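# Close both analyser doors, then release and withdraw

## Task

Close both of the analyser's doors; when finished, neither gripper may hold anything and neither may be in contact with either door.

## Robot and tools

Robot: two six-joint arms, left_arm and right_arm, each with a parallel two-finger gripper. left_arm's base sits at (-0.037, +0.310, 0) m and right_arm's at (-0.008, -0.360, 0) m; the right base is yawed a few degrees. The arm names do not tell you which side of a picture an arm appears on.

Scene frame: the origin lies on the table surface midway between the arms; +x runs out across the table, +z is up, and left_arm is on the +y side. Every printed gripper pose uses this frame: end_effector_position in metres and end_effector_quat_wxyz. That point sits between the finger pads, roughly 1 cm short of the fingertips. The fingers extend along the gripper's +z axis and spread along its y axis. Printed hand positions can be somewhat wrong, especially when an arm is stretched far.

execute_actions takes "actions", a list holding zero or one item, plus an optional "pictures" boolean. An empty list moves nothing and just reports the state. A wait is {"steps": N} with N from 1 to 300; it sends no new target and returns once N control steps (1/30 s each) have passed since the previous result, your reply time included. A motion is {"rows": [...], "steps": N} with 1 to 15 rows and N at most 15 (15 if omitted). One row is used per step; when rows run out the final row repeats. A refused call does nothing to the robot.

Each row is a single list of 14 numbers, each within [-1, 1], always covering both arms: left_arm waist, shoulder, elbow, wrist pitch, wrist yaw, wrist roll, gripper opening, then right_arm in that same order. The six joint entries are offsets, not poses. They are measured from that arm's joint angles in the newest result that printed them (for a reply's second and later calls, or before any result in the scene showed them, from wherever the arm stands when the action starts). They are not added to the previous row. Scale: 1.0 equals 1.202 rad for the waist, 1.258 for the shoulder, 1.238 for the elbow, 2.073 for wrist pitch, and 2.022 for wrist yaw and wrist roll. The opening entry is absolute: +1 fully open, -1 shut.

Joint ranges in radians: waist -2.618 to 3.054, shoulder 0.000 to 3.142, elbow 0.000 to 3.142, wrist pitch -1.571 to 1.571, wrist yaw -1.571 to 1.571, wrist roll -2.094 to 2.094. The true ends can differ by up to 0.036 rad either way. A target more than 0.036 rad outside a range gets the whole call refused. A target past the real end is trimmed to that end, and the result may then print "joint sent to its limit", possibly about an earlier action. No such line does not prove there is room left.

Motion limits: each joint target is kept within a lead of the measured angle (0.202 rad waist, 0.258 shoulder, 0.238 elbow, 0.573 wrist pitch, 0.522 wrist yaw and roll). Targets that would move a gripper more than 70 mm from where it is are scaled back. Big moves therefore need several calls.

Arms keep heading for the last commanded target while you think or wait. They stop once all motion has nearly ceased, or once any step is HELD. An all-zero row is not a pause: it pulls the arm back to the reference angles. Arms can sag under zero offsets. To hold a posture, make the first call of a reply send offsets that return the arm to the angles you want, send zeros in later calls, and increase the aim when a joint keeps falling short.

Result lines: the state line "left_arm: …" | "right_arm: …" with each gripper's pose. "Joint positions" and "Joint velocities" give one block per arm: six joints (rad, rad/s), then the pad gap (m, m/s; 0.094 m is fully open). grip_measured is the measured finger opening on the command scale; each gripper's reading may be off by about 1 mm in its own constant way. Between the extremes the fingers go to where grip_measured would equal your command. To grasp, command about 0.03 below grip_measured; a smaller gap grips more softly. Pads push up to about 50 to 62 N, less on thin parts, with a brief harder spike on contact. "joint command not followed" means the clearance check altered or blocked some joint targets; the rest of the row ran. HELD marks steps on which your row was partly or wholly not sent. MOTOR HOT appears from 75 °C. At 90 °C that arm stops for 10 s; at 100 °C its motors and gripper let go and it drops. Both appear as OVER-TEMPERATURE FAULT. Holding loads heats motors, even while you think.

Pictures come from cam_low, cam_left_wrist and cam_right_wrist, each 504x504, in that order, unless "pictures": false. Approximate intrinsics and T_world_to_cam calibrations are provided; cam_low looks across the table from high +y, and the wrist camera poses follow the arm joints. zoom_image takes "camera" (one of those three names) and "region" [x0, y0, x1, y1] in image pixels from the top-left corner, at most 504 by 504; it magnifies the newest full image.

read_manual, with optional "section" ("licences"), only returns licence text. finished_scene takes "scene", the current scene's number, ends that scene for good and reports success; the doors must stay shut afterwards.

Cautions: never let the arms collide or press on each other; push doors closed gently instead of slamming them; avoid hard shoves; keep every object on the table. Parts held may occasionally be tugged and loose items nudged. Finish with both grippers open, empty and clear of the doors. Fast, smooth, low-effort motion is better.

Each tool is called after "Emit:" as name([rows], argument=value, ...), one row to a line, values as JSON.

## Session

Emit:
execute_actions(actions=[])

Scene clock: 0.00 s of 4800.00 s.
left_arm: end_effector_position=(+0.0417, +0.1346, +0.2201) grip_measured=+1.000 end_effector_quat_wxyz=(+0.416, +0.787, +0.434, +0.142) | right_arm: end_effector_position=(+0.0029, -0.5520, +0.1131) grip_measured=+1.000 end_effector_quat_wxyz=(-0.268, +0.606, +0.629, -0.406)
Joint positions: left_arm=[-1.88   0.713  0.882 -1.25  -0.801  0.463  0.094] | right_arm=[-0.645  1.682  0.941 -1.541  0.802  1.058  0.094]
Joint velocities: left_arm=[-0.037  0.002  0.002 -0.037  0.007  0.007  0.   ] | right_arm=[-0.017  0.007 -0.012 -0.037  0.037 -0.007  0.   ]
Motor temperatures (°C, as the motors report them): left_arm=[17 18 20 24 20 18] | right_arm=[18 20 22 22 18 17]
camera_calibration (this result's frames):
cam_left_wrist: T_world_to_cam=[[-0.604454, 0.0838044, -0.79222, 0.198343], [-0.0640163, 0.986126, 0.15316, -0.143294], [0.794064, 0.143293, -0.590703, 0.175066], [0, 0, 0, 1]] pos_world=[-0.0282977, 0.0995982, 0.28249]
cam_right_wrist: T_world_to_cam=[[-0.557248, 0.0318589, 0.829734, -0.077656], [0.195515, 0.976202, 0.0938247, 0.562031], [-0.806999, 0.214509, -0.550216, 0.288808], [0, 0, 0, 1]] pos_world=[0.0799086, -0.608134, 0.170608]

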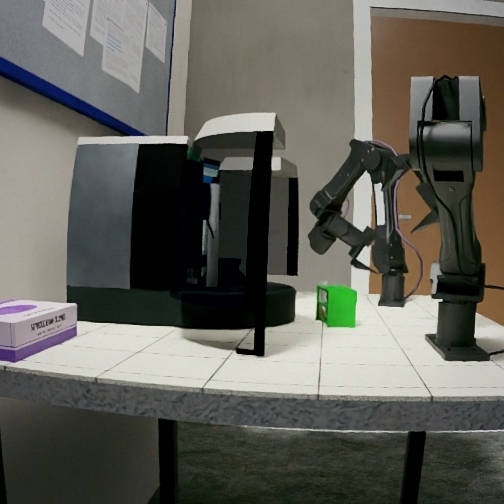

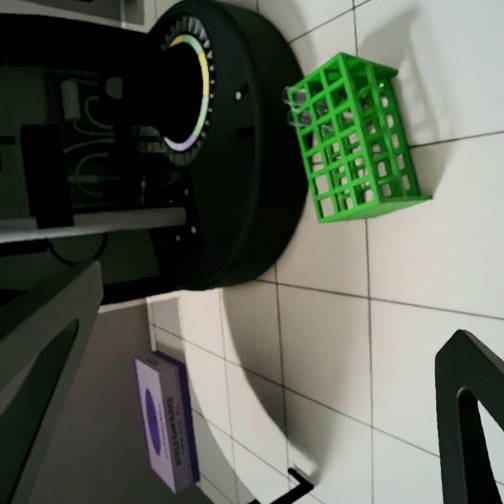

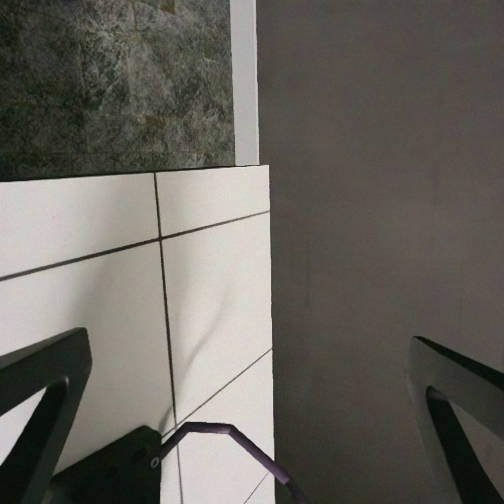

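Emit:
zoom_image(camera="cam_low", region=[160, 100, 420, 360])

Region (160, 100, 420, 360) of cam_low's 504x504 image, scaled by 1.938, with more detail than that image has.

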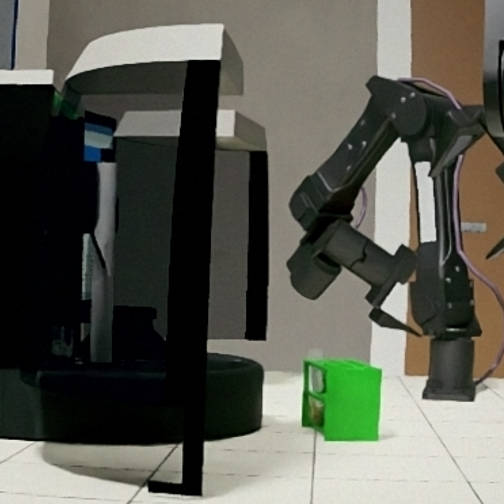

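Emit:
execute_actions([
  {"rows": [[0.03,0.01,0,0.01,0.02,0.01,1,0,-0.04,0,0,0,-0.02,0.7],[0.08,0.02,0,0.02,0.05,0.02,1,-0.01,-0.09,0,0,0,-0.05,0.4],[0.14,0.035,0,0.035,0.09,0.03,1,-0.02,-0.15,0,0.02,-0.03,-0.09,0.1],[0.2,0.05,0,0.05,0.13,0.04,1,-0.03,-0.21,0,0.05,-0.07,-0.13,-0.2],[0.27,0.065,0,0.065,0.17,0.05,1,-0.04,-0.27,0,0.09,-0.12,-0.17,-0.5],[0.34,0.08,0,0.08,0.21,0.06,1,-0.045,-0.32,0,0.14,-0.17,-0.21,-0.8],[0.41,0.095,0,0.095,0.25,0.07,1,-0.045,-0.36,0,0.19,-0.22,-0.25,-1],[0.48,0.11,0,0.11,0.29,0.08,1,-0.045,-0.39,0,0.25,-0.27,-0.29,-1],[0.55,0.125,0,0.125,0.33,0.09,1,-0.045,-0.41,0,0.31,-0.32,-0.33,-1],[0.62,0.14,0,0.14,0.37,0.1,1,-0.045,-0.42,0,0.37,-0.37,-0.37,-1],[0.69,0.155,0,0.155,0.41,0.11,1,-0.045,-0.42,0,0.43,-0.42,-0.41,-1],[0.76,0.17,0,0.17,0.45,0.118,1,-0.045,-0.42,0,0.49,-0.47,-0.45,-1],[0.83,0.185,0,0.185,0.49,0.118,1,-0.045,-0.42,0,0.55,-0.52,-0.48,-1],[0.9,0.2,0,0.2,0.53,0.118,1,-0.045,-0.42,0,0.61,-0.57,-0.51,-1],[0.97,0.215,0,0.215,0.57,0.118,1,-0.045,-0.42,0,0.67,-0.62,-0.523,-1]], "steps": 15},
], pictures=false)

Scene clock: 58.23 s of 4800.00 s.
left_arm: end_effector_position=(+0.1022, +0.1068, +0.1670) grip_measured=+1.000 end_effector_quat_wxyz=(+0.274, +0.696, +0.661, -0.051) | right_arm: end_effector_position=(+0.1711, -0.5833, +0.1484) grip_measured=-0.994 end_effector_quat_wxyz=(+0.228, +0.554, +0.793, -0.106)
Joint positions: left_arm=[-0.959  0.946  0.882 -0.942  0.018  0.657  0.094] | right_arm=[-0.691  1.162  0.941 -0.851  0.102  0.361  0.   ]
Joint velocities: left_arm=[2.093 0.53  0.007 0.945 2.278 0.286 0.   ] | right_arm=[-0.007  0.012  0.002  2.059 -1.81  -1.443 -0.   ]
Motor temperatures (°C, as the motors report them): left_arm=[17 18 21 25 20 18] | right_arm=[18 21 23 22 18 17]
Steps of this call (steps 1 to 90: nothing new was sent; then 54.73 s passed at rest; steps 91 to 105: all 15 steps of this action). Readings (joint positions):
91: left_arm=[-1.875 0.713 0.882 -1.248 -0.795 0.465] | right_arm=[-0.645 1.679 0.941 -1.541 0.802 1.053]
92: left_arm=[-1.855 0.714 0.882 -1.244 -0.778 0.471] | right_arm=[-0.645 1.667 0.941 -1.539 0.802 1.037]
94: left_arm=[-1.756 0.730 0.882 -1.223 -0.712 0.491] | right_arm=[-0.651 1.588 0.941 -1.515 0.770 0.971]
98: left_arm=[-1.468 0.807 0.882 -1.141 -0.491 0.549] | right_arm=[-0.687 1.293 0.941 -1.343 0.561 0.750]
105: the state above

Emit:
execute_actions([
  {"rows": [[0.22,0.035,0,0.08,0.18,0.023,1,0,0,-0.01,0.36,-0.3,-0.179,-1],[0.25,0.04,-0.01,0.095,0.2,0.023,1,0,0,-0.03,0.39,-0.33,-0.179,-1],[0.28,0.048,-0.025,0.11,0.22,0.023,1,0,0,-0.06,0.425,-0.365,-0.179,-1],[0.31,0.056,-0.045,0.125,0.24,0.023,1,0,0,-0.09,0.46,-0.4,-0.179,-1],[0.34,0.064,-0.065,0.14,0.255,0.023,1,0,0,-0.12,0.495,-0.435,-0.179,-1],[0.365,0.072,-0.085,0.155,0.268,0.023,1,0,0,-0.15,0.53,-0.47,-0.179,-1],[0.382,0.08,-0.105,0.17,0.275,0.023,1,0,0,-0.18,0.565,-0.505,-0.179,-1],[0.392,0.088,-0.125,0.185,0.277,0.023,1,0,0,-0.21,0.6,-0.54,-0.179,-1],[0.392,0.096,-0.145,0.2,0.277,0.023,1,0.01,0,-0.24,0.635,-0.575,-0.179,-1],[0.392,0.103,-0.165,0.213,0.277,0.023,1,0.02,0,-0.27,0.665,-0.61,-0.179,-1],[0.392,0.11,-0.185,0.223,0.277,0.023,1,0.03,0,-0.295,0.69,-0.64,-0.179,-1],[0.392,0.115,-0.205,0.232,0.277,0.023,1,0.045,0,-0.32,0.71,-0.66,-0.179,-1],[0.392,0.12,-0.22,0.232,0.277,0.023,1,0.06,0,-0.335,0.724,-0.679,-0.179,-1],[0.392,0.122,-0.232,0.232,0.277,0.023,1,0.07,0,-0.345,0.724,-0.679,-0.179,-1],[0.392,0.122,-0.24,0.232,0.277,0.023,1,0.08,0,-0.35,0.724,-0.679,-0.179,-1]], "steps": 15},
], pictures=false)

Emit:
execute_actions([
  {"steps": 12},
])

Scene clock: 77.47 s of 4800.00 s.
left_arm: end_effector_position=(+0.1522, +0.1053, +0.1053) grip_measured=+1.000 end_effector_quat_wxyz=(+0.294, +0.580, +0.725, -0.227) | right_arm: end_effector_position=(+0.3172, -0.4526, +0.2498) grip_measured=-0.995 end_effector_quat_wxyz=(+0.671, -0.084, +0.720, +0.154)
Joint positions: left_arm=[-0.493  1.095  0.615 -0.524  0.539  0.695  0.094] | right_arm=[-0.628  1.162  0.542  0.502 -1.11   0.004  0.   ]
Joint velocities: left_arm=[ 0.002  0.1   -0.52   0.154  0.081  0.007  0.   ] | right_arm=[ 0.462 -0.002 -0.476  0.813 -1.106 -0.081  0.   ]
Motor temperatures (°C, as the motors report them): left_arm=[17 18 21 25 20 18] | right_arm=[18 21 23 24 18 17]
Steps of this call (steps 1 to 45: the robot went on to your last target; steps 46 to 110: nothing new was sent; then 15.07 s passed at rest; steps 111 to 125: all 15 steps of this action). Readings (joint positions):
111: left_arm=[-0.715 0.986 0.882 -0.814 0.340 0.694] | right_arm=[-0.691 1.162 0.941 -0.150 -0.445 0.007]
112: left_arm=[-0.705 0.986 0.882 -0.808 0.353 0.694] | right_arm=[-0.691 1.162 0.938 -0.135 -0.461 0.007]
114: left_arm=[-0.654 0.988 0.873 -0.773 0.396 0.695] | right_arm=[-0.691 1.162 0.912 -0.059 -0.525 0.006]
118: left_arm=[-0.525 1.021 0.796 -0.662 0.484 0.695] | right_arm=[-0.691 1.162 0.777 0.158 -0.728 0.005]
125: the state above

Scene clock: 77.87 s of 4800.00 s.
left_arm: end_effector_position=(+0.1513, +0.1027, +0.1007) grip_measured=+1.000 end_effector_quat_wxyz=(+0.300, +0.581, +0.719, -0.234) | right_arm: end_effector_position=(+0.3083, -0.4211, +0.2626) grip_measured=-0.995 end_effector_quat_wxyz=(+0.684, -0.175, +0.685, +0.178)
Joint positions: left_arm=[-0.493  1.099  0.587 -0.478  0.557  0.695  0.094] | right_arm=[-0.603  1.162  0.522  0.639 -1.251  0.004  0.   ]
Joint velocities: left_arm=[ 0.002 -0.007 -0.002  0.095 -0.051 -0.007  0.   ] | right_arm=[-0.012 -0.002  0.007  0.081 -0.081 -0.095 -0.   ]
Motor temperatures (°C, as the motors report them): left_arm=[17 18 21 25 20 18] | right_arm=[18 21 23 24 18 17]
Steps of this call (steps 1 to 12: the robot went on to your last target). Readings (joint positions):
1: left_arm=[-0.493 1.098 0.601 -0.519 0.541 0.695] | right_arm=[-0.615 1.162 0.530 0.527 -1.143 0.004]
2: left_arm=[-0.493 1.099 0.591 -0.517 0.544 0.695] | right_arm=[-0.607 1.162 0.524 0.547 -1.168 0.004]
4: left_arm=[-0.493 1.099 0.587 -0.511 0.548 0.695] | right_arm=[-0.603 1.162 0.522 0.582 -1.203 0.004]
8: left_arm=[-0.493 1.099 0.587 -0.487 0.554 0.695] | right_arm=[-0.603 1.162 0.522 0.624 -1.237 0.004]
12: the state above
camera_calibration (this result's frames):
cam_left_wrist: T_world_to_cam=[[-0.917898, -0.393876, 0.0482231, 0.1845], [-0.396107, 0.916733, -0.0519639, -0.00852439], [-0.0237404, -0.0667991, -0.997484, 0.208374], [0, 0, 0, 1]] pos_world=[0.170923, 0.0944041, 0.19851]
cam_right_wrist: T_world_to_cam=[[0.500766, -0.865217, 0.0251652, -0.528408], [-0.329498, -0.217428, -0.91878, 0.285667], [0.800415, 0.451801, -0.393968, 0.152787], [0, 0, 0, 1]] pos_world=[0.236442, -0.464105, 0.335956]

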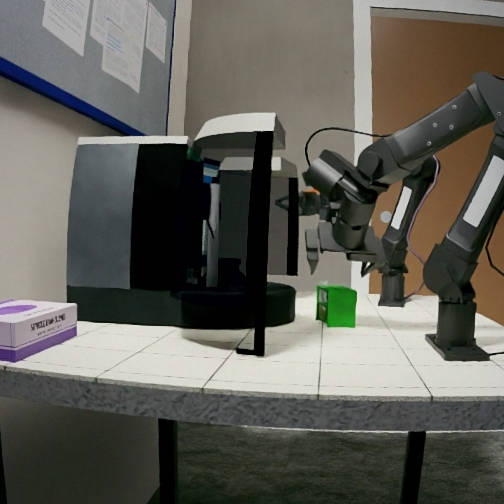

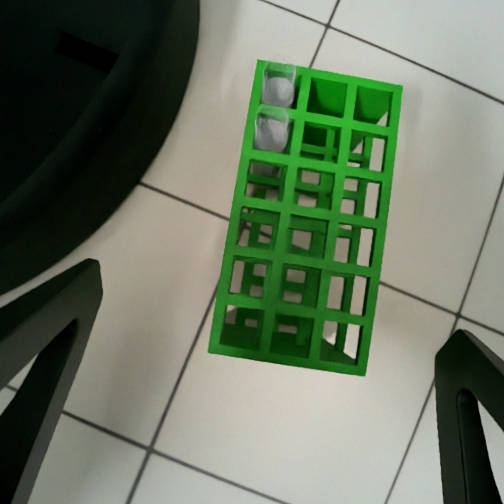

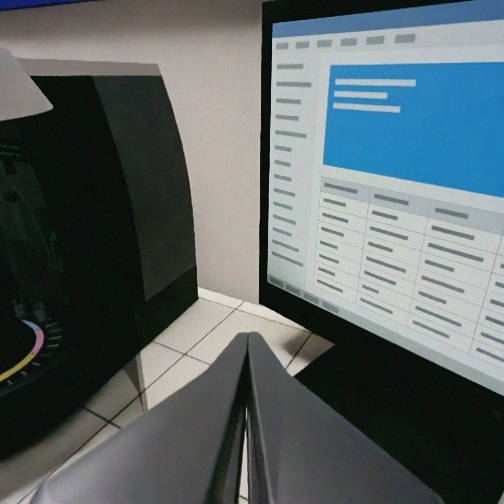

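Emit:
execute_actions(actions=[])

Scene clock: 104.47 s of 4800.00 s.
left_arm: end_effector_position=(+0.1519, +0.1021, +0.1015) grip_measured=+1.000 end_effector_quat_wxyz=(+0.303, +0.582, +0.718, -0.234) | right_arm: end_effector_position=(+0.3075, -0.4197, +0.2638) grip_measured=-0.995 end_effector_quat_wxyz=(+0.685, -0.181, +0.683, +0.179)
Joint positions: left_arm=[-0.493  1.099  0.587 -0.473  0.558  0.695  0.094] | right_arm=[-0.603  1.162  0.522  0.649 -1.26   0.004  0.   ]
Joint velocities: left_arm=[ 0.002 -0.022 -0.012  0.022 -0.037  0.037  0.   ] | right_arm=[ 0.002  0.012 -0.012 -0.037  0.051  0.051  0.001]
Motor temperatures (°C, as the motors report them): left_arm=[17 18 21 25 20 18] | right_arm=[18 21 23 24 18 17]
Steps of this call (steps 1 to 30: the robot went on to your last target; steps 31 to 90: nothing new was sent; then 23.60 s passed at rest). Readings (joint positions):
1: left_arm=[-0.493 1.099 0.587 -0.477 0.557 0.695] | right_arm=[-0.603 1.162 0.522 0.641 -1.253 0.004]
2: left_arm=[-0.493 1.099 0.587 -0.476 0.557 0.695] | right_arm=[-0.603 1.162 0.522 0.643 -1.254 0.004]
4: left_arm=[-0.493 1.099 0.587 -0.475 0.557 0.695] | right_arm=[-0.603 1.162 0.522 0.645 -1.256 0.004]
8: left_arm=[-0.493 1.099 0.587 -0.473 0.558 0.695] | right_arm=[-0.603 1.162 0.522 0.647 -1.258 0.004]
90: the state above
All arms were judged still, so your last target was given up. Only a new action makes them travel on or press farther. Fingers that are still opening or closing keep moving.
camera_calibration (this result's frames):
cam_left_wrist: T_world_to_cam=[[-0.918406, -0.392941, 0.0461351, 0.184999], [-0.395132, 0.916877, -0.0566363, -0.00737548], [-0.0200455, -0.0702446, -0.997328, 0.208847], [0, 0, 0, 1]] pos_world=[0.171177, 0.0941266, 0.199336]
cam_right_wrist: T_world_to_cam=[[0.508467, -0.860413, 0.0339288, -0.529466], [-0.321307, -0.22614, -0.919577, 0.2808], [0.798889, 0.456673, -0.391442, 0.155081], [0, 0, 0, 1]] pos_world=[0.235547, -0.462881, 0.336887]

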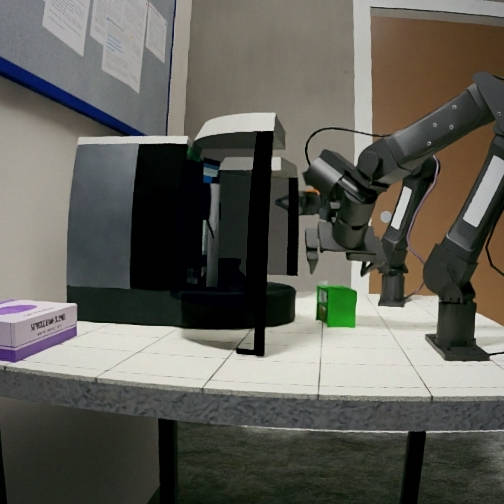

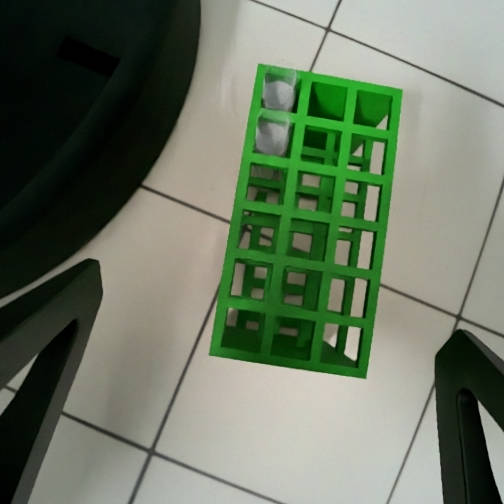

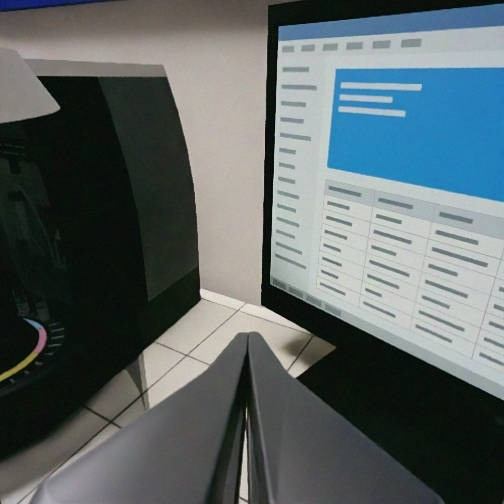

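Emit:
execute_actions([
  {"rows":[[-0.003,0.006,-0.008,0.02,0,0,1,0.008,0,0,0,0,0,-1],[-0.006,0.014,-0.017,0.035,0,0,1,0.02,0,0,0,0,0,-1],[-0.009,0.023,-0.028,0.05,0,0,1,0.033,0,0,0,0,0,-1],[-0.012,0.033,-0.04,0.063,0,0,1,0.047,0,0,0,0,0,-1],[-0.015,0.043,-0.052,0.076,0,0,1,0.061,0,0,0,0,0,-1],[-0.018,0.053,-0.064,0.089,0,0,1,0.075,0,0,0,0,0,-1],[-0.021,0.063,-0.076,0.102,0,0,1,0.089,0,0,0,0,0,-1],[-0.023,0.073,-0.088,0.114,0,0,1,0.103,0,0,0,0,0,-1],[-0.025,0.083,-0.1,0.126,0,0,1,0.116,0,0,0,0,0,-1],[-0.025,0.093,-0.112,0.137,0,0,1,0.128,0,0,0,0,0,-1],[-0.025,0.102,-0.123,0.147,0,0,1,0.14,0,0,0,0,0,-1],[-0.025,0.111,-0.134,0.155,0,0,1,0.151,0,0,0,0,0,-1],[-0.025,0.119,-0.143,0.161,0,0,1,0.161,0,0,0,0,0,-1],[-0.025,0.125,-0.15,0.165,0,0,1,0.17,0,0,0,0,0,-1],[-0.025,0.13,-0.155,0.166,0,0,1,0.178,0,0,0,0,0,-1]],"steps":15},
])

Scene clock: 132.03 s of 4800.00 s.
left_arm: end_effector_position=(+0.1426, +0.1005, +0.0398) grip_measured=+1.000 end_effector_quat_wxyz=(+0.280, +0.588, +0.719, -0.241) | right_arm: end_effector_position=(+0.3130, -0.3608, +0.2638) grip_measured=-0.995 end_effector_quat_wxyz=(+0.666, -0.243, +0.663, +0.241)
Joint positions: left_arm=[-0.515  1.244  0.42  -0.203  0.557  0.695  0.094] | right_arm=[-0.419  1.162  0.522  0.649 -1.26   0.004  0.   ]
Joint velocities: left_arm=[-0.002  0.232 -0.286  0.418  0.007  0.022  0.   ] | right_arm=[ 0.315 -0.012 -0.017 -0.007 -0.037  0.022  0.001]
Motor temperatures (°C, as the motors report them): left_arm=[17 18 21 26 20 18] | right_arm=[18 21 23 24 18 17]
Steps of this call (steps 1 to 90: nothing new was sent; then 24.07 s passed at rest; steps 91 to 105: all 15 steps of this action). Readings (joint positions):
91: left_arm=[-0.493 1.099 0.587 -0.470 0.558 0.695] | right_arm=[-0.603 1.162 0.522 0.649 -1.260 0.004]
92: left_arm=[-0.493 1.100 0.587 -0.463 0.558 0.695] | right_arm=[-0.602 1.162 0.522 0.649 -1.260 0.004]
94: left_arm=[-0.494 1.109 0.578 -0.425 0.558 0.695] | right_arm=[-0.586 1.162 0.522 0.649 -1.260 0.004]
98: left_arm=[-0.507 1.156 0.525 -0.331 0.558 0.695] | right_arm=[-0.520 1.162 0.522 0.649 -1.260 0.004]
105: the state above
camera_calibration (this result's frames):
cam_left_wrist: T_world_to_cam=[[-0.924828, -0.373479, 0.0721601, 0.176594], [-0.375884, 0.926387, -0.0227506, -0.0181343], [-0.0583514, -0.0481642, -0.997134, 0.150326], [0, 0, 0, 1]] pos_world=[0.165275, 0.0899939, 0.13674]
cam_right_wrist: T_world_to_cam=[[0.657498, -0.752692, 0.0339288, -0.489386], [-0.274437, -0.28118, -0.919577, 0.261354], [0.701698, 0.595309, -0.391442, 0.204238], [0, 0, 0, 1]] pos_world=[0.250182, -0.416455, 0.336887]

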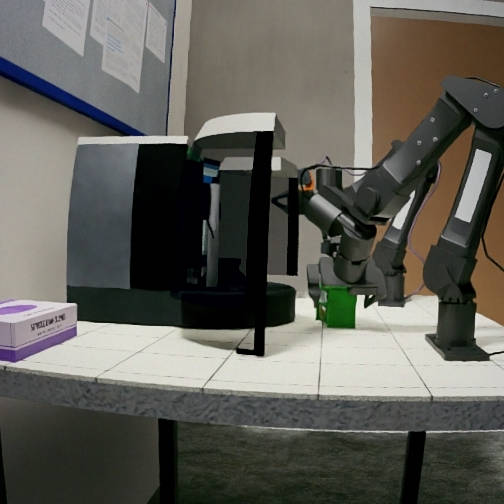

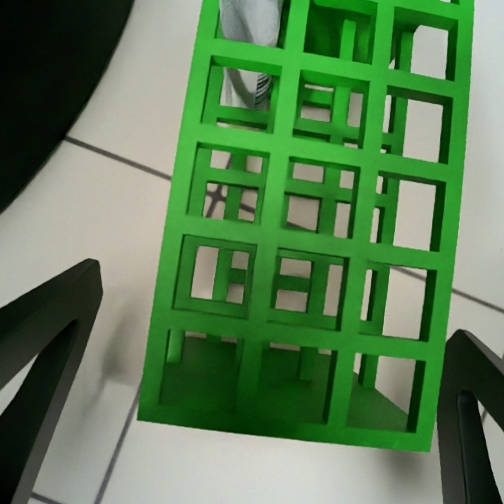

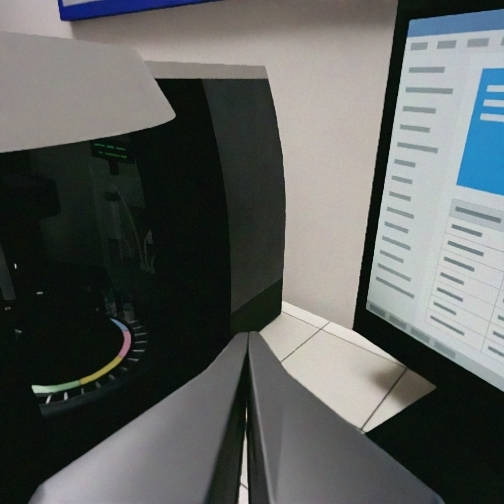

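Emit:
execute_actions([
  {"rows":[[-0.007,0.015,-0.02,0.036,0,0,0.9,0.028,0,0,0,0,0,-1],[-0.007,0.015,-0.02,0.036,0,0,0.8,0.034,0,0,0,0,0,-1],[-0.007,0.015,-0.02,0.036,0,0,0.7,0.041,0,0,0,0,0,-1],[-0.007,0.015,-0.02,0.036,0,0,0.62,0.049,0,0,0,0,0,-1],[-0.007,0.015,-0.02,0.036,0,0,0.54,0.057,0,0,0,0,0,-1],[-0.007,0.015,-0.02,0.036,0,0,0.47,0.065,0,0,0,0,0,-1],[-0.007,0.015,-0.02,0.036,0,0,0.4,0.073,0,0,0,0,0,-1],[-0.007,0.015,-0.02,0.036,0,0,0.34,0.081,0,0,0,0,0,-1],[-0.007,0.015,-0.02,0.036,0,0,0.29,0.089,0,0,0,0,0,-1],[-0.007,0.015,-0.02,0.036,0,0,0.24,0.097,0,0,0,0,0,-1],[-0.007,0.015,-0.02,0.036,0,0,0.2,0.105,0,0,0,0,0,-1],[-0.007,0.015,-0.02,0.036,0,0,0.17,0.113,0,0,0,0,0,-1],[-0.007,0.015,-0.02,0.036,0,0,0.14,0.121,0,0,0,0,0,-1],[-0.007,0.015,-0.02,0.036,0,0,0.12,0.129,0,0,0,0,0,-1],[-0.007,0.015,-0.02,0.036,0,0,0.1,0.137,0,0,0,0,0,-1]],"steps":15},
])

Scene clock: 143.43 s of 4800.00 s.
left_arm: end_effector_position=(+0.1473, +0.0980, +0.0384) grip_measured=+0.134 end_effector_quat_wxyz=(+0.295, +0.589, +0.713, -0.238) | right_arm: end_effector_position=(+0.3102, -0.3173, +0.2638) grip_measured=-0.995 end_effector_quat_wxyz=(+0.648, -0.287, +0.645, +0.285)
Joint positions: left_arm=[-0.515  1.258  0.403 -0.14   0.557  0.695  0.053] | right_arm=[-0.282  1.162  0.522  0.649 -1.259  0.004  0.   ]
Joint velocities: left_arm=[-0.012 -0.007  0.002 -0.066 -0.007  0.007 -0.003] | right_arm=[ 0.256 -0.022 -0.012  0.051  0.168 -0.081 -0.001]
Motor temperatures (°C, as the motors report them): left_arm=[17 18 21 26 20 18] | right_arm=[18 21 23 24 18 17]
Steps of this call (steps 1 to 30: the robot went on to your last target; steps 31 to 90: nothing new was sent; then 7.90 s passed at rest; steps 91 to 105: all 15 steps of this action). Readings (joint positions):
91: left_arm=[-0.515 1.258 0.403 -0.140 0.557 0.695] | right_arm=[-0.400 1.162 0.522 0.649 -1.260 0.004]
92: left_arm=[-0.515 1.258 0.403 -0.140 0.557 0.695] | right_arm=[-0.399 1.162 0.522 0.649 -1.260 0.004]
94: left_arm=[-0.515 1.258 0.403 -0.140 0.557 0.695] | right_arm=[-0.388 1.162 0.522 0.649 -1.260 0.004]
98: left_arm=[-0.515 1.258 0.403 -0.140 0.557 0.695] | right_arm=[-0.350 1.162 0.522 0.649 -1.260 0.004]
105: the state above
camera_calibration (this result's frames):
cam_left_wrist: T_world_to_cam=[[-0.926457, -0.372888, 0.051304, 0.181055], [-0.375238, 0.925681, -0.048078, -0.0131309], [-0.0295634, -0.0637934, -0.997525, 0.146366], [0, 0, 0, 1]] pos_world=[0.167139, 0.0890052, 0.136084]
cam_right_wrist: T_world_to_cam=[[0.753099, -0.657031, 0.0339269, -0.454053], [-0.233959, -0.315652, -0.91958, 0.249332], [0.614902, 0.684598, -0.391436, 0.235548], [0, 0, 0, 1]] pos_world=[0.255442, -0.380881, 0.336888]

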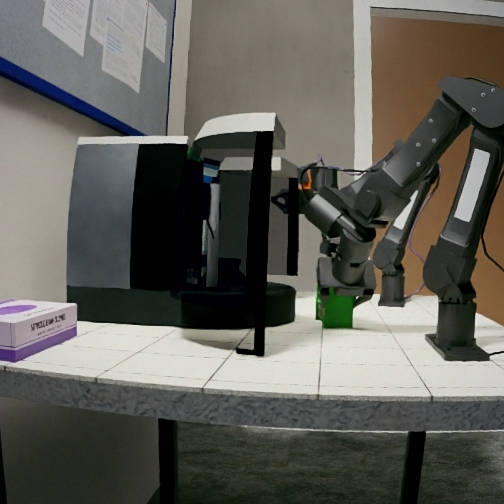

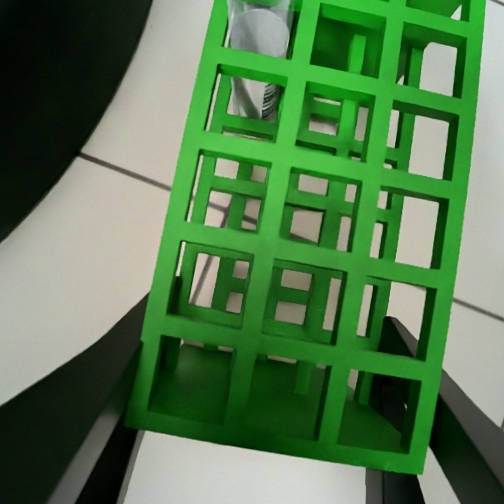

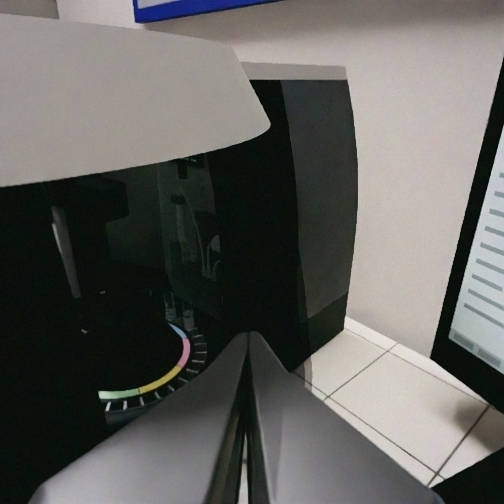

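Emit:
execute_actions([
  {"rows":[[-0.004,0,0,0,0,0,0.1,0.028,-0.004,-0.002,-0.004,0.002,0,-1],[-0.009,0,0,0,0,0,0.1,0.034,-0.009,-0.004,-0.007,0.004,0,-1],[-0.015,0,0,0,0,0,0.1,0.041,-0.015,-0.006,-0.01,0.006,0,-1],[-0.022,0,0,0,0,0,0.1,0.048,-0.021,-0.008,-0.013,0.008,0,-1],[-0.03,0,0,0,0,0,0.1,0.055,-0.028,-0.01,-0.016,0.01,0,-1],[-0.038,0,0,0,0,0,0.1,0.062,-0.035,-0.012,-0.019,0.012,0,-1],[-0.046,0,0,0,0,0,0.1,0.069,-0.042,-0.015,-0.022,0.014,0,-1],[-0.054,0,0,0,0,0,0.1,0.077,-0.049,-0.017,-0.025,0.016,0,-1],[-0.062,0,0,0,0,0,0.1,0.084,-0.056,-0.019,-0.028,0.018,0,-1],[-0.07,0,0,0,0,0,0.1,0.092,-0.063,-0.022,-0.031,0.02,0,-1],[-0.078,0,0,0,0,0,0.1,0.099,-0.07,-0.024,-0.034,0.022,0,-1],[-0.087,0,0,0,0,0,0.1,0.107,-0.076,-0.026,-0.037,0.024,0,-1],[-0.095,0,0,0,0,0,0.1,0.114,-0.083,-0.028,-0.04,0.026,0,-1],[-0.104,0,0,0,0,0,0.1,0.122,-0.089,-0.031,-0.043,0.028,0,-1],[-0.112,0,0,0,0,0,0.1,0.129,-0.095,-0.033,-0.046,0.03,0,-1]],"steps":15},
], pictures=false)

Emit:
execute_actions([
  {"rows":[[-0.03,0,0,0,0,0,0.1,0.032,-0.024,-0.008,-0.014,0.008,0,-1],[-0.038,0,0,0,0,0,0.1,0.039,-0.03,-0.01,-0.017,0.01,0,-1],[-0.046,0,0,0,0,0,0.1,0.046,-0.037,-0.012,-0.02,0.012,0,-1],[-0.054,0,0,0,0,0,0.1,0.053,-0.043,-0.014,-0.023,0.014,0,-1],[-0.062,0,0,0,0,0,0.1,0.06,-0.05,-0.016,-0.026,0.016,0,-1],[-0.07,0,0,0,0,0,0.1,0.067,-0.056,-0.018,-0.029,0.018,0,-1],[-0.078,0,0,0,0,0,0.1,0.074,-0.063,-0.02,-0.032,0.02,0,-1],[-0.086,0,0,0,0,0,0.1,0.081,-0.069,-0.022,-0.035,0.022,0,-1],[-0.094,0,0,0,0,0,0.1,0.088,-0.076,-0.024,-0.038,0.024,0,-1],[-0.102,0,0,0,0,0,0.1,0.095,-0.082,-0.026,-0.041,0.026,0,-1],[-0.11,0,0,0,0,0,0.1,0.102,-0.088,-0.028,-0.043,0.028,0,-1],[-0.117,0,0,0,0,0,0.1,0.109,-0.094,-0.03,-0.045,0.029,0,-1],[-0.124,0,0,0,0,0,0.1,0.116,-0.1,-0.032,-0.047,0.03,0,-1],[-0.13,0,0,0,0,0,0.1,0.123,-0.106,-0.034,-0.049,0.031,0,-1],[-0.135,0,0,0,0,0,0.1,0.13,-0.111,-0.036,-0.05,0.032,0,-1]],"steps":15},
])

Scene clock: 189.40 s of 4800.00 s.
left_arm: end_effector_position=(+0.1231, +0.0792, +0.0383) grip_measured=+0.134 end_effector_quat_wxyz=(+0.282, +0.627, +0.680, -0.253) | right_arm: end_effector_position=(+0.2986, -0.2813, +0.2783) grip_measured=-0.995 end_effector_quat_wxyz=(+0.648, -0.317, +0.626, +0.298)
Joint positions: left_arm=[-0.625  1.258  0.403 -0.14   0.555  0.695  0.053] | right_arm=[-0.161  1.08   0.521  0.605 -1.204  0.004  0.   ]
Joint velocities: left_arm=[-0.291  0.002 -0.012  0.007 -0.066 -0.066 -0.   ] | right_arm=[ 0.266 -0.242 -0.076 -0.022  0.154 -0.022  0.001]
Motor temperatures (°C, as the motors report them): left_arm=[17 18 21 26 20 18] | right_arm=[18 21 23 24 18 17]
Steps of this call (steps 1 to 30: the robot went on to your last target; steps 31 to 90: nothing new was sent; then 42.47 s passed at rest; steps 91 to 105: all 15 steps of this action). Readings (joint positions):
91: left_arm=[-0.515 1.258 0.403 -0.140 0.557 0.695] | right_arm=[-0.271 1.162 0.522 0.651 -1.255 0.004]
92: left_arm=[-0.516 1.258 0.403 -0.140 0.557 0.695] | right_arm=[-0.269 1.162 0.522 0.651 -1.252 0.004]
94: left_arm=[-0.522 1.258 0.403 -0.140 0.556 0.695] | right_arm=[-0.260 1.162 0.522 0.651 -1.244 0.004]
98: left_arm=[-0.555 1.258 0.403 -0.140 0.555 0.695] | right_arm=[-0.227 1.144 0.522 0.638 -1.228 0.004]
105: the state above

Scene clock: 189.90 s of 4800.00 s.
left_arm: end_effector_position=(+0.0887, +0.0587, +0.0383) grip_measured=+0.134 end_effector_quat_wxyz=(+0.263, +0.674, +0.634, -0.273) | right_arm: end_effector_position=(+0.2785, -0.2469, +0.2926) grip_measured=-0.995 end_effector_quat_wxyz=(+0.648, -0.344, +0.604, +0.311)
Joint positions: left_arm=[-0.768  1.258  0.403 -0.14   0.555  0.695  0.053] | right_arm=[-0.038  0.977  0.511  0.547 -1.143  0.004  0.   ]
Joint velocities: left_arm=[-0.203  0.007  0.002 -0.007 -0.037  0.022 -0.   ] | right_arm=[ 0.247 -0.217 -0.129 -0.037  0.11   0.095  0.   ]
Motor temperatures (°C, as the motors report them): left_arm=[17 18 21 26 20 18] | right_arm=[18 21 23 24 18 17]
Steps of this call (steps 1 to 15: all 15 steps of this action). Readings (joint positions):
1: left_arm=[-0.635 1.258 0.403 -0.140 0.555 0.695] | right_arm=[-0.153 1.074 0.520 0.602 -1.201 0.004]
2: left_arm=[-0.646 1.258 0.403 -0.140 0.555 0.695] | right_arm=[-0.145 1.071 0.520 0.602 -1.198 0.004]
4: left_arm=[-0.665 1.258 0.403 -0.140 0.555 0.695] | right_arm=[-0.130 1.063 0.520 0.596 -1.188 0.004]
8: left_arm=[-0.704 1.258 0.403 -0.140 0.555 0.695] | right_arm=[-0.097 1.035 0.520 0.576 -1.169 0.004]
15: the state above
camera_calibration (this result's frames):
cam_left_wrist: T_world_to_cam=[[-0.990145, -0.130605, 0.0505531, 0.10356], [-0.133007, 0.989977, -0.0474839, -0.0240378], [-0.0438448, -0.0537398, -0.997592, 0.142716], [0, 0, 0, 1]] pos_world=[0.105599, 0.0449917, 0.135995]
cam_right_wrist: T_world_to_cam=[[0.8266, -0.553911, 0.0995751, -0.399167], [-0.125689, -0.354157, -0.926701, 0.25307], [0.548575, 0.753496, -0.362367, 0.245052], [0, 0, 0, 1]] pos_world=[0.227331, -0.316122, 0.363066]

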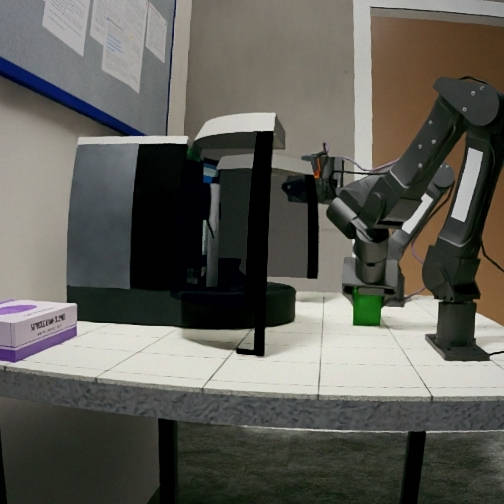

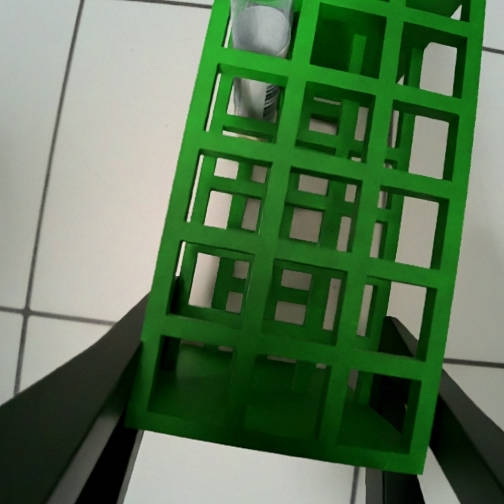

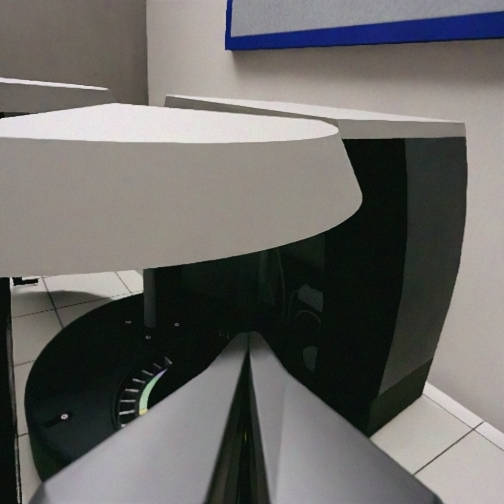

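Emit:
execute_actions([
  {"rows":[[-0.016,0,0,0,0,0,0.3,0.035,-0.035,-0.045,-0.028,0.012,0,-1],[-0.016,0,0,0,0,0,0.5,0.046,-0.043,-0.055,-0.033,0.02,0,-1],[-0.016,0,0,0,0,0,0.7,0.059,-0.052,-0.064,-0.038,0.028,0,-1],[-0.016,0,0.01,-0.01,0,0,0.85,0.073,-0.061,-0.072,-0.042,0.036,0,-1],[-0.016,-0.006,0.02,-0.025,0,0,1,0.088,-0.07,-0.08,-0.046,0.043,0,-1],[-0.016,-0.016,0.032,-0.042,0,0,1,0.103,-0.08,-0.087,-0.05,0.05,0,-1],[-0.016,-0.028,0.046,-0.06,0,0,1,0.118,-0.09,-0.094,-0.054,0.057,0,-1],[-0.016,-0.041,0.061,-0.078,0,0,1,0.133,-0.1,-0.1,-0.058,0.064,0,-1],[-0.016,-0.054,0.076,-0.095,0,0,1,0.148,-0.11,-0.106,-0.061,0.071,0,-1],[-0.016,-0.067,0.091,-0.112,0,0,1,0.163,-0.12,-0.111,-0.064,0.078,0,-1],[-0.016,-0.08,0.106,-0.128,0,0,1,0.178,-0.13,-0.116,-0.067,0.085,0,-1],[-0.016,-0.094,0.121,-0.142,0,0,1,0.193,-0.14,-0.12,-0.07,0.093,0,-1],[-0.016,-0.108,0.136,-0.152,0,0,1,0.209,-0.149,-0.124,-0.072,0.101,0,-1],[-0.016,-0.123,0.15,-0.158,0,0,1,0.225,-0.157,-0.127,-0.074,0.11,0,-1],[-0.016,-0.14,0.163,-0.16,0,0,1,0.241,-0.165,-0.13,-0.076,0.12,0,-1]],"steps":15},
], pictures=false)

Emit:
execute_actions([
  {"rows":[[0,-0.06,0.04,-0.02,0.01,0,1,0.055,-0.02,-0.02,-0.01,0.035,0,-1],[0,-0.085,0.04,-0.01,0.03,-0.01,1,0.074,-0.02,-0.02,-0.01,0.047,0,-1],[0.01,-0.112,0.035,0.005,0.055,-0.03,0.8,0.093,-0.02,-0.02,-0.01,0.059,0,-1],[0.03,-0.14,0.025,0.025,0.08,-0.05,0.6,0.112,-0.02,-0.02,-0.01,0.071,0,-1],[0.055,-0.17,0.015,0.045,0.105,-0.075,0.4,0.131,-0.02,-0.02,-0.01,0.083,0,-1],[0.085,-0.2,0.003,0.065,0.13,-0.1,0.2,0.15,-0.02,-0.02,-0.01,0.095,0,-1],[0.12,-0.23,-0.01,0.085,0.155,-0.125,0,0.169,-0.02,-0.02,-0.01,0.107,0,-1],[0.16,-0.26,-0.023,0.105,0.18,-0.15,-0.2,0.188,-0.02,-0.02,-0.01,0.118,0,-1],[0.2,-0.29,-0.036,0.125,0.205,-0.175,-0.4,0.207,-0.02,-0.02,-0.01,0.129,0,-1],[0.245,-0.32,-0.05,0.145,0.23,-0.2,-0.6,0.226,-0.02,-0.02,-0.01,0.14,0,-1],[0.29,-0.35,-0.063,0.165,0.255,-0.225,-0.8,0.245,-0.02,-0.02,-0.01,0.151,0,-1],[0.335,-0.378,-0.076,0.185,0.28,-0.25,-1,0.264,-0.02,-0.02,-0.01,0.162,0,-1],[0.38,-0.405,-0.088,0.205,0.305,-0.27,-1,0.283,-0.02,-0.02,-0.01,0.172,0,-1],[0.43,-0.43,-0.1,0.22,0.33,-0.29,-1,0.302,-0.02,-0.02,-0.01,0.182,0,-1],[0.48,-0.455,-0.11,0.235,0.355,-0.31,-1,0.32,-0.02,-0.02,-0.01,0.19,0,-1]],"steps":15},
])

Scene clock: 238.63 s of 4800.00 s.
left_arm: end_effector_position=(+0.0900, +0.0536, +0.0876) grip_measured=+1.000 end_effector_quat_wxyz=(+0.273, +0.678, +0.626, -0.273) | right_arm: end_effector_position=(+0.2389, -0.1969, +0.2643) grip_measured=-0.995 end_effector_quat_wxyz=(+0.618, -0.349, +0.612, +0.348)
Joint positions: left_arm=[-0.779  1.138  0.545 -0.378  0.553  0.695  0.094] | right_arm=[ 0.204  0.811  0.381  0.441 -0.97   0.004  0.   ]
Joint velocities: left_arm=[-0.012 -0.564  0.545 -0.462  0.007 -0.022  0.   ] | right_arm=[ 0.545 -0.305 -0.105 -0.125  0.447 -0.007  0.   ]
Motor temperatures (°C, as the motors report them): left_arm=[17 18 21 25 20 18] | right_arm=[18 21 23 23 18 17]
Steps of this call (steps 1 to 30: the robot went on to your last target; steps 31 to 90: nothing new was sent; then 45.23 s passed at rest; steps 91 to 105: all 15 steps of this action). Readings (joint positions):
91: left_arm=[-0.779 1.258 0.403 -0.140 0.555 0.695] | right_arm=[-0.020 0.963 0.501 0.533 -1.137 0.004]
92: left_arm=[-0.779 1.258 0.403 -0.140 0.555 0.695] | right_arm=[-0.016 0.959 0.495 0.532 -1.128 0.004]
94: left_arm=[-0.779 1.258 0.403 -0.140 0.555 0.695] | right_arm=[0.004 0.942 0.474 0.524 -1.106 0.004]
98: left_arm=[-0.779 1.252 0.418 -0.197 0.554 0.695] | right_arm=[0.074 0.896 0.427 0.493 -1.061 0.004]
105: the state above

Scene clock: 239.13 s of 4800.00 s.
left_arm: end_effector_position=(+0.1207, +0.0988, +0.2534) grip_measured=-0.976 end_effector_quat_wxyz=(+0.530, +0.489, +0.563, -0.405) | right_arm: end_effector_position=(+0.2193, -0.1435, +0.2653) grip_measured=-0.995 end_effector_quat_wxyz=(+0.612, -0.361, +0.603, +0.362)
Joint positions: left_arm=[-0.306  0.636  0.45  -0.04   1.049  0.259  0.001] | right_arm=[ 0.537  0.802  0.378  0.439 -0.678  0.004  0.   ]
Joint velocities: left_arm=[ 1.697 -0.945 -0.462  0.974  1.414 -1.209 -0.003] | right_arm=[ 0.657 -0.012  0.017 -0.022  0.637  0.051  0.001]
Motor temperatures (°C, as the motors report them): left_arm=[17 18 21 25 20 18] | right_arm=[18 21 23 23 18 17]
Steps of this call (steps 1 to 15: all 15 steps of this action). Readings (joint positions):
1: left_arm=[-0.779 1.117 0.559 -0.385 0.553 0.695] | right_arm=[0.223 0.803 0.378 0.439 -0.958 0.004]
2: left_arm=[-0.779 1.095 0.567 -0.384 0.558 0.694] | right_arm=[0.243 0.802 0.378 0.439 -0.944 0.004]
4: left_arm=[-0.774 1.039 0.570 -0.374 0.594 0.672] | right_arm=[0.285 0.802 0.378 0.439 -0.909 0.004]
8: left_arm=[-0.669 0.897 0.556 -0.290 0.733 0.557] | right_arm=[0.376 0.802 0.378 0.439 -0.828 0.004]
15: the state above
camera_calibration (this result's frames):
cam_left_wrist: T_world_to_cam=[[-0.948542, -0.299169, 0.103759, 0.12775], [-0.290091, 0.689639, -0.66351, 0.155447], [0.126945, -0.659466, -0.740938, 0.335059], [0, 0, 0, 1]] pos_world=[0.123736, 0.151976, 0.338143]
cam_right_wrist: T_world_to_cam=[[0.886806, -0.460807, 0.0350924, -0.272964], [-0.148067, -0.355238, -0.922975, 0.26072], [0.437779, 0.813304, -0.383258, 0.22823], [0, 0, 0, 1]] pos_world=[0.180756, -0.218786, 0.337688]

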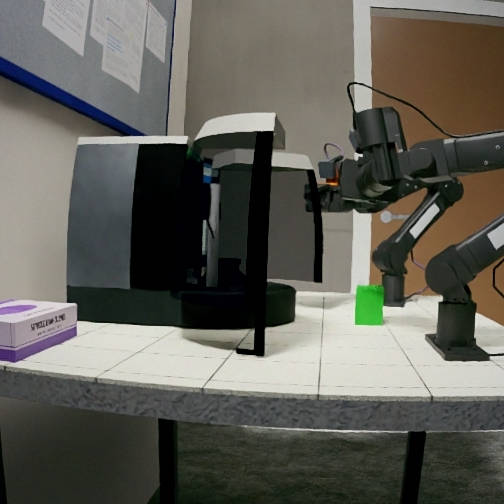

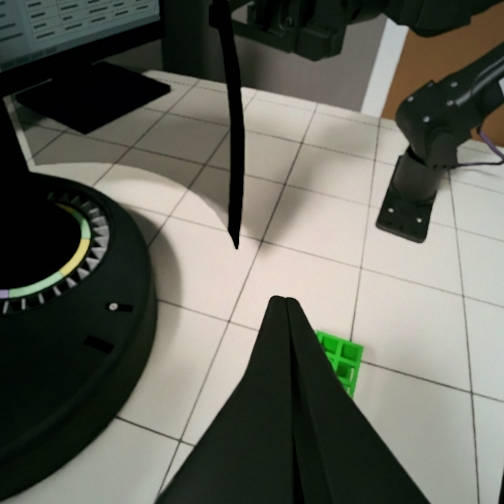

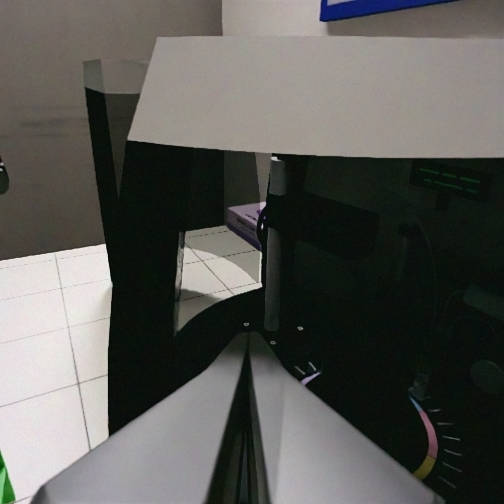

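Emit:
execute_actions([
  {"rows":[[0.1,-0.06,-0.04,0.078,0.12,-0.1,-1,0.052,0,0,0,0.058,0,-1],[0.125,-0.064,-0.046,0.083,0.13,-0.105,-1,0.066,0,0,0,0.072,0,-1],[0.158,-0.068,-0.052,0.088,0.14,-0.11,-1,0.083,0,0,0,0.086,0,-1],[0.198,-0.072,-0.058,0.092,0.15,-0.115,-1,0.102,0,0,0,0.099,0,-1],[0.243,-0.076,-0.064,0.096,0.16,-0.12,-1,0.122,0,0,0,0.112,0,-1],[0.292,-0.08,-0.07,0.099,0.17,-0.125,-1,0.142,0,0,0,0.125,0,-1],[0.343,-0.084,-0.075,0.101,0.179,-0.128,-1,0.163,0,0,0,0.138,0,-1],[0.396,-0.084,-0.078,0.101,0.182,-0.128,-1,0.184,0,0,0,0.151,0,-1],[0.449,-0.084,-0.078,0.101,0.182,-0.128,-1,0.205,0,0,0,0.163,0,-1],[0.502,-0.084,-0.078,0.101,0.182,-0.128,-1,0.226,0,0.005,0,0.175,0,-1],[0.555,-0.084,-0.078,0.101,0.182,-0.128,-1,0.247,0.004,0.01,0,0.187,0,-1],[0.608,-0.084,-0.078,0.101,0.182,-0.128,-1,0.268,0.008,0.015,0.003,0.198,0,-1],[0.661,-0.084,-0.078,0.101,0.182,-0.128,-1,0.288,0.013,0.02,0.006,0.208,0,-1],[0.714,-0.084,-0.078,0.101,0.182,-0.128,-1,0.308,0.019,0.025,0.01,0.216,0,-1],[0.767,-0.084,-0.078,0.101,0.182,-0.128,-1,0.327,0.026,0.03,0.014,0.222,0,-1]],"steps":15},
], pictures=false)

Emit:
execute_actions([
  {"rows":[[0.15,0,0,0,0,0,-1,0.04,0.022,0.03,0.014,0.03,0,-1],[0.203,0,0,0,0,0,-1,0.04,0.032,0.034,0.017,0.03,0,-1],[0.256,0,0,0,0,0,-1,0.04,0.042,0.038,0.02,0.03,0,-1],[0.309,0,0,0,0,0,-1,0.04,0.052,0.042,0.023,0.03,0,-1],[0.362,0,0,0,0,0,-1,0.04,0.062,0.046,0.026,0.03,0,-1],[0.414,0,0,0,0,0,-1,0.04,0.072,0.05,0.03,0.03,0,-1],[0.464,0,0,0.01,0,0,-1,0.04,0.082,0.055,0.033,0.03,0,-1],[0.511,0,0,0.025,0,0,-1,0.04,0.092,0.06,0.036,0.03,0,-1],[0.555,0.015,0,0.04,0,0,-1,0.04,0.102,0.064,0.04,0.03,0,-1],[0.595,0.04,0.005,0.058,0,0,-1,0.04,0.112,0.068,0.043,0.03,0,-1],[0.63,0.07,0.01,0.076,0,0,-1,0.04,0.122,0.073,0.046,0.03,0,-1],[0.66,0.105,0.015,0.094,0,0,-1,0.04,0.132,0.077,0.049,0.03,0,-1],[0.683,0.14,0.02,0.11,0,0,-1,0.04,0.142,0.081,0.052,0.03,0,-1],[0.698,0.18,0.025,0.125,0,0,-1,0.04,0.151,0.086,0.055,0.03,0,-1],[0.707,0.22,0.03,0.135,0,0,-1,0.04,0.16,0.09,0.058,0.03,0,-1]],"steps":15},
])

Scene clock: 283.80 s of 4800.00 s.
left_arm: end_effector_position=(+0.1767, +0.2286, +0.2675) grip_measured=-0.977 end_effector_quat_wxyz=(+0.634, +0.301, +0.642, -0.309) | right_arm: end_effector_position=(+0.1932, -0.1000, +0.2675) grip_measured=-0.995 end_effector_quat_wxyz=(+0.617, -0.355, +0.603, +0.360)
Joint positions: left_arm=[0.503 0.549 0.365 0.154 1.393 0.013 0.001] | right_arm=[ 0.878  0.806  0.378  0.451 -0.324  0.004  0.   ]
Joint velocities: left_arm=[ 1.873  0.012 -0.012  0.022  0.125 -0.125 -0.   ] | right_arm=[0.686 0.115 0.007 0.11  0.564 0.007 0.   ]
Motor temperatures (°C, as the motors report them): left_arm=[17 18 21 26 20 18] | right_arm=[18 20 23 25 18 17]
Steps of this call (steps 1 to 30: the robot went on to your last target; steps 31 to 90: nothing new was sent; then 41.17 s passed at rest; steps 91 to 105: all 15 steps of this action). Readings (joint positions):
91: left_arm=[-0.207 0.579 0.423 0.101 1.263 0.075] | right_arm=[0.580 0.802 0.378 0.440 -0.619 0.004]
92: left_arm=[-0.197 0.579 0.421 0.106 1.271 0.072] | right_arm=[0.586 0.802 0.378 0.440 -0.606 0.004]
94: left_arm=[-0.145 0.572 0.409 0.120 1.293 0.061] | right_arm=[0.612 0.802 0.378 0.441 -0.570 0.004]
98: left_arm=[0.059 0.553 0.376 0.141 1.351 0.034] | right_arm=[0.702 0.802 0.378 0.442 -0.482 0.004]
105: the state above

Scene clock: 284.30 s of 4800.00 s.
left_arm: end_effector_position=(+0.1755, +0.4354, +0.2600) grip_measured=-0.977 end_effector_quat_wxyz=(+0.704, +0.019, +0.709, -0.036) | right_arm: end_effector_position=(+0.2064, -0.0748, +0.2731) grip_measured=-0.995 end_effector_quat_wxyz=(+0.616, -0.358, +0.598, +0.365)
Joint positions: left_arm=[1.317 0.728 0.367 0.324 1.394 0.013 0.001] | right_arm=[ 0.919  0.968  0.447  0.55  -0.298  0.004  0.   ]
Joint velocities: left_arm=[ 0.584  1.468  0.071  0.711 -0.037  0.007 -0.001] | right_arm=[-0.017  0.339  0.154  0.183 -0.051 -0.037  0.   ]
Motor temperatures (°C, as the motors report them): left_arm=[17 18 21 26 20 18] | right_arm=[18 20 23 25 18 17]
Steps of this call (steps 1 to 15: all 15 steps of this action). Readings (joint positions):
1: left_arm=[0.567 0.549 0.365 0.154 1.394 0.013] | right_arm=[0.898 0.811 0.378 0.457 -0.314 0.004]
2: left_arm=[0.632 0.549 0.365 0.154 1.394 0.013] | right_arm=[0.909 0.817 0.378 0.462 -0.308 0.004]
4: left_arm=[0.761 0.549 0.365 0.154 1.393 0.013] | right_arm=[0.915 0.835 0.383 0.472 -0.301 0.004]
8: left_arm=[1.012 0.549 0.365 0.160 1.392 0.013] | right_arm=[0.918 0.882 0.407 0.499 -0.300 0.004]
15: the state above
camera_calibration (this result's frames):
cam_left_wrist: T_world_to_cam=[[0.0136465, -0.979965, 0.198702, 0.38263], [-0.674401, -0.155738, -0.721754, 0.394332], [0.738239, -0.124156, -0.663015, 0.19429], [0, 0, 0, 1]] pos_world=[0.117284, 0.460498, 0.337399]
cam_right_wrist: T_world_to_cam=[[0.887487, -0.459542, 0.0344767, -0.230032], [-0.141157, -0.3423, -0.928927, 0.291548], [0.438682, 0.819544, -0.368654, 0.177207], [0, 0, 0, 1]] pos_world=[0.167567, -0.151142, 0.344086]

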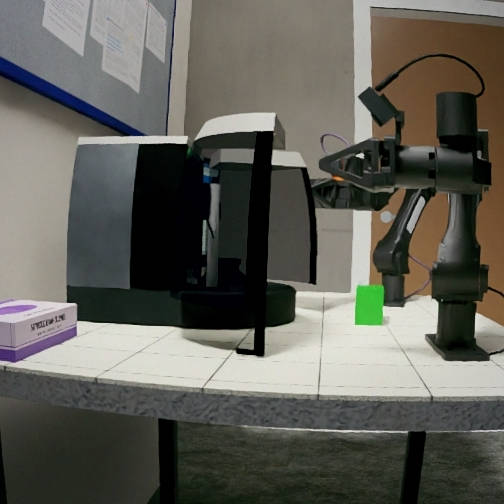

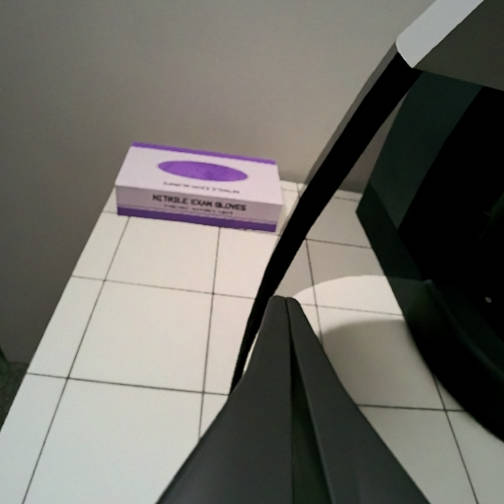

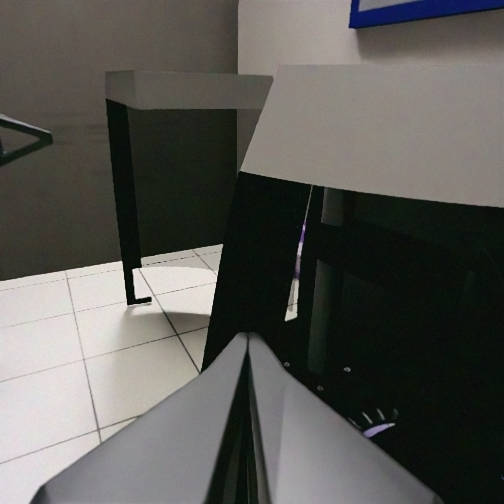

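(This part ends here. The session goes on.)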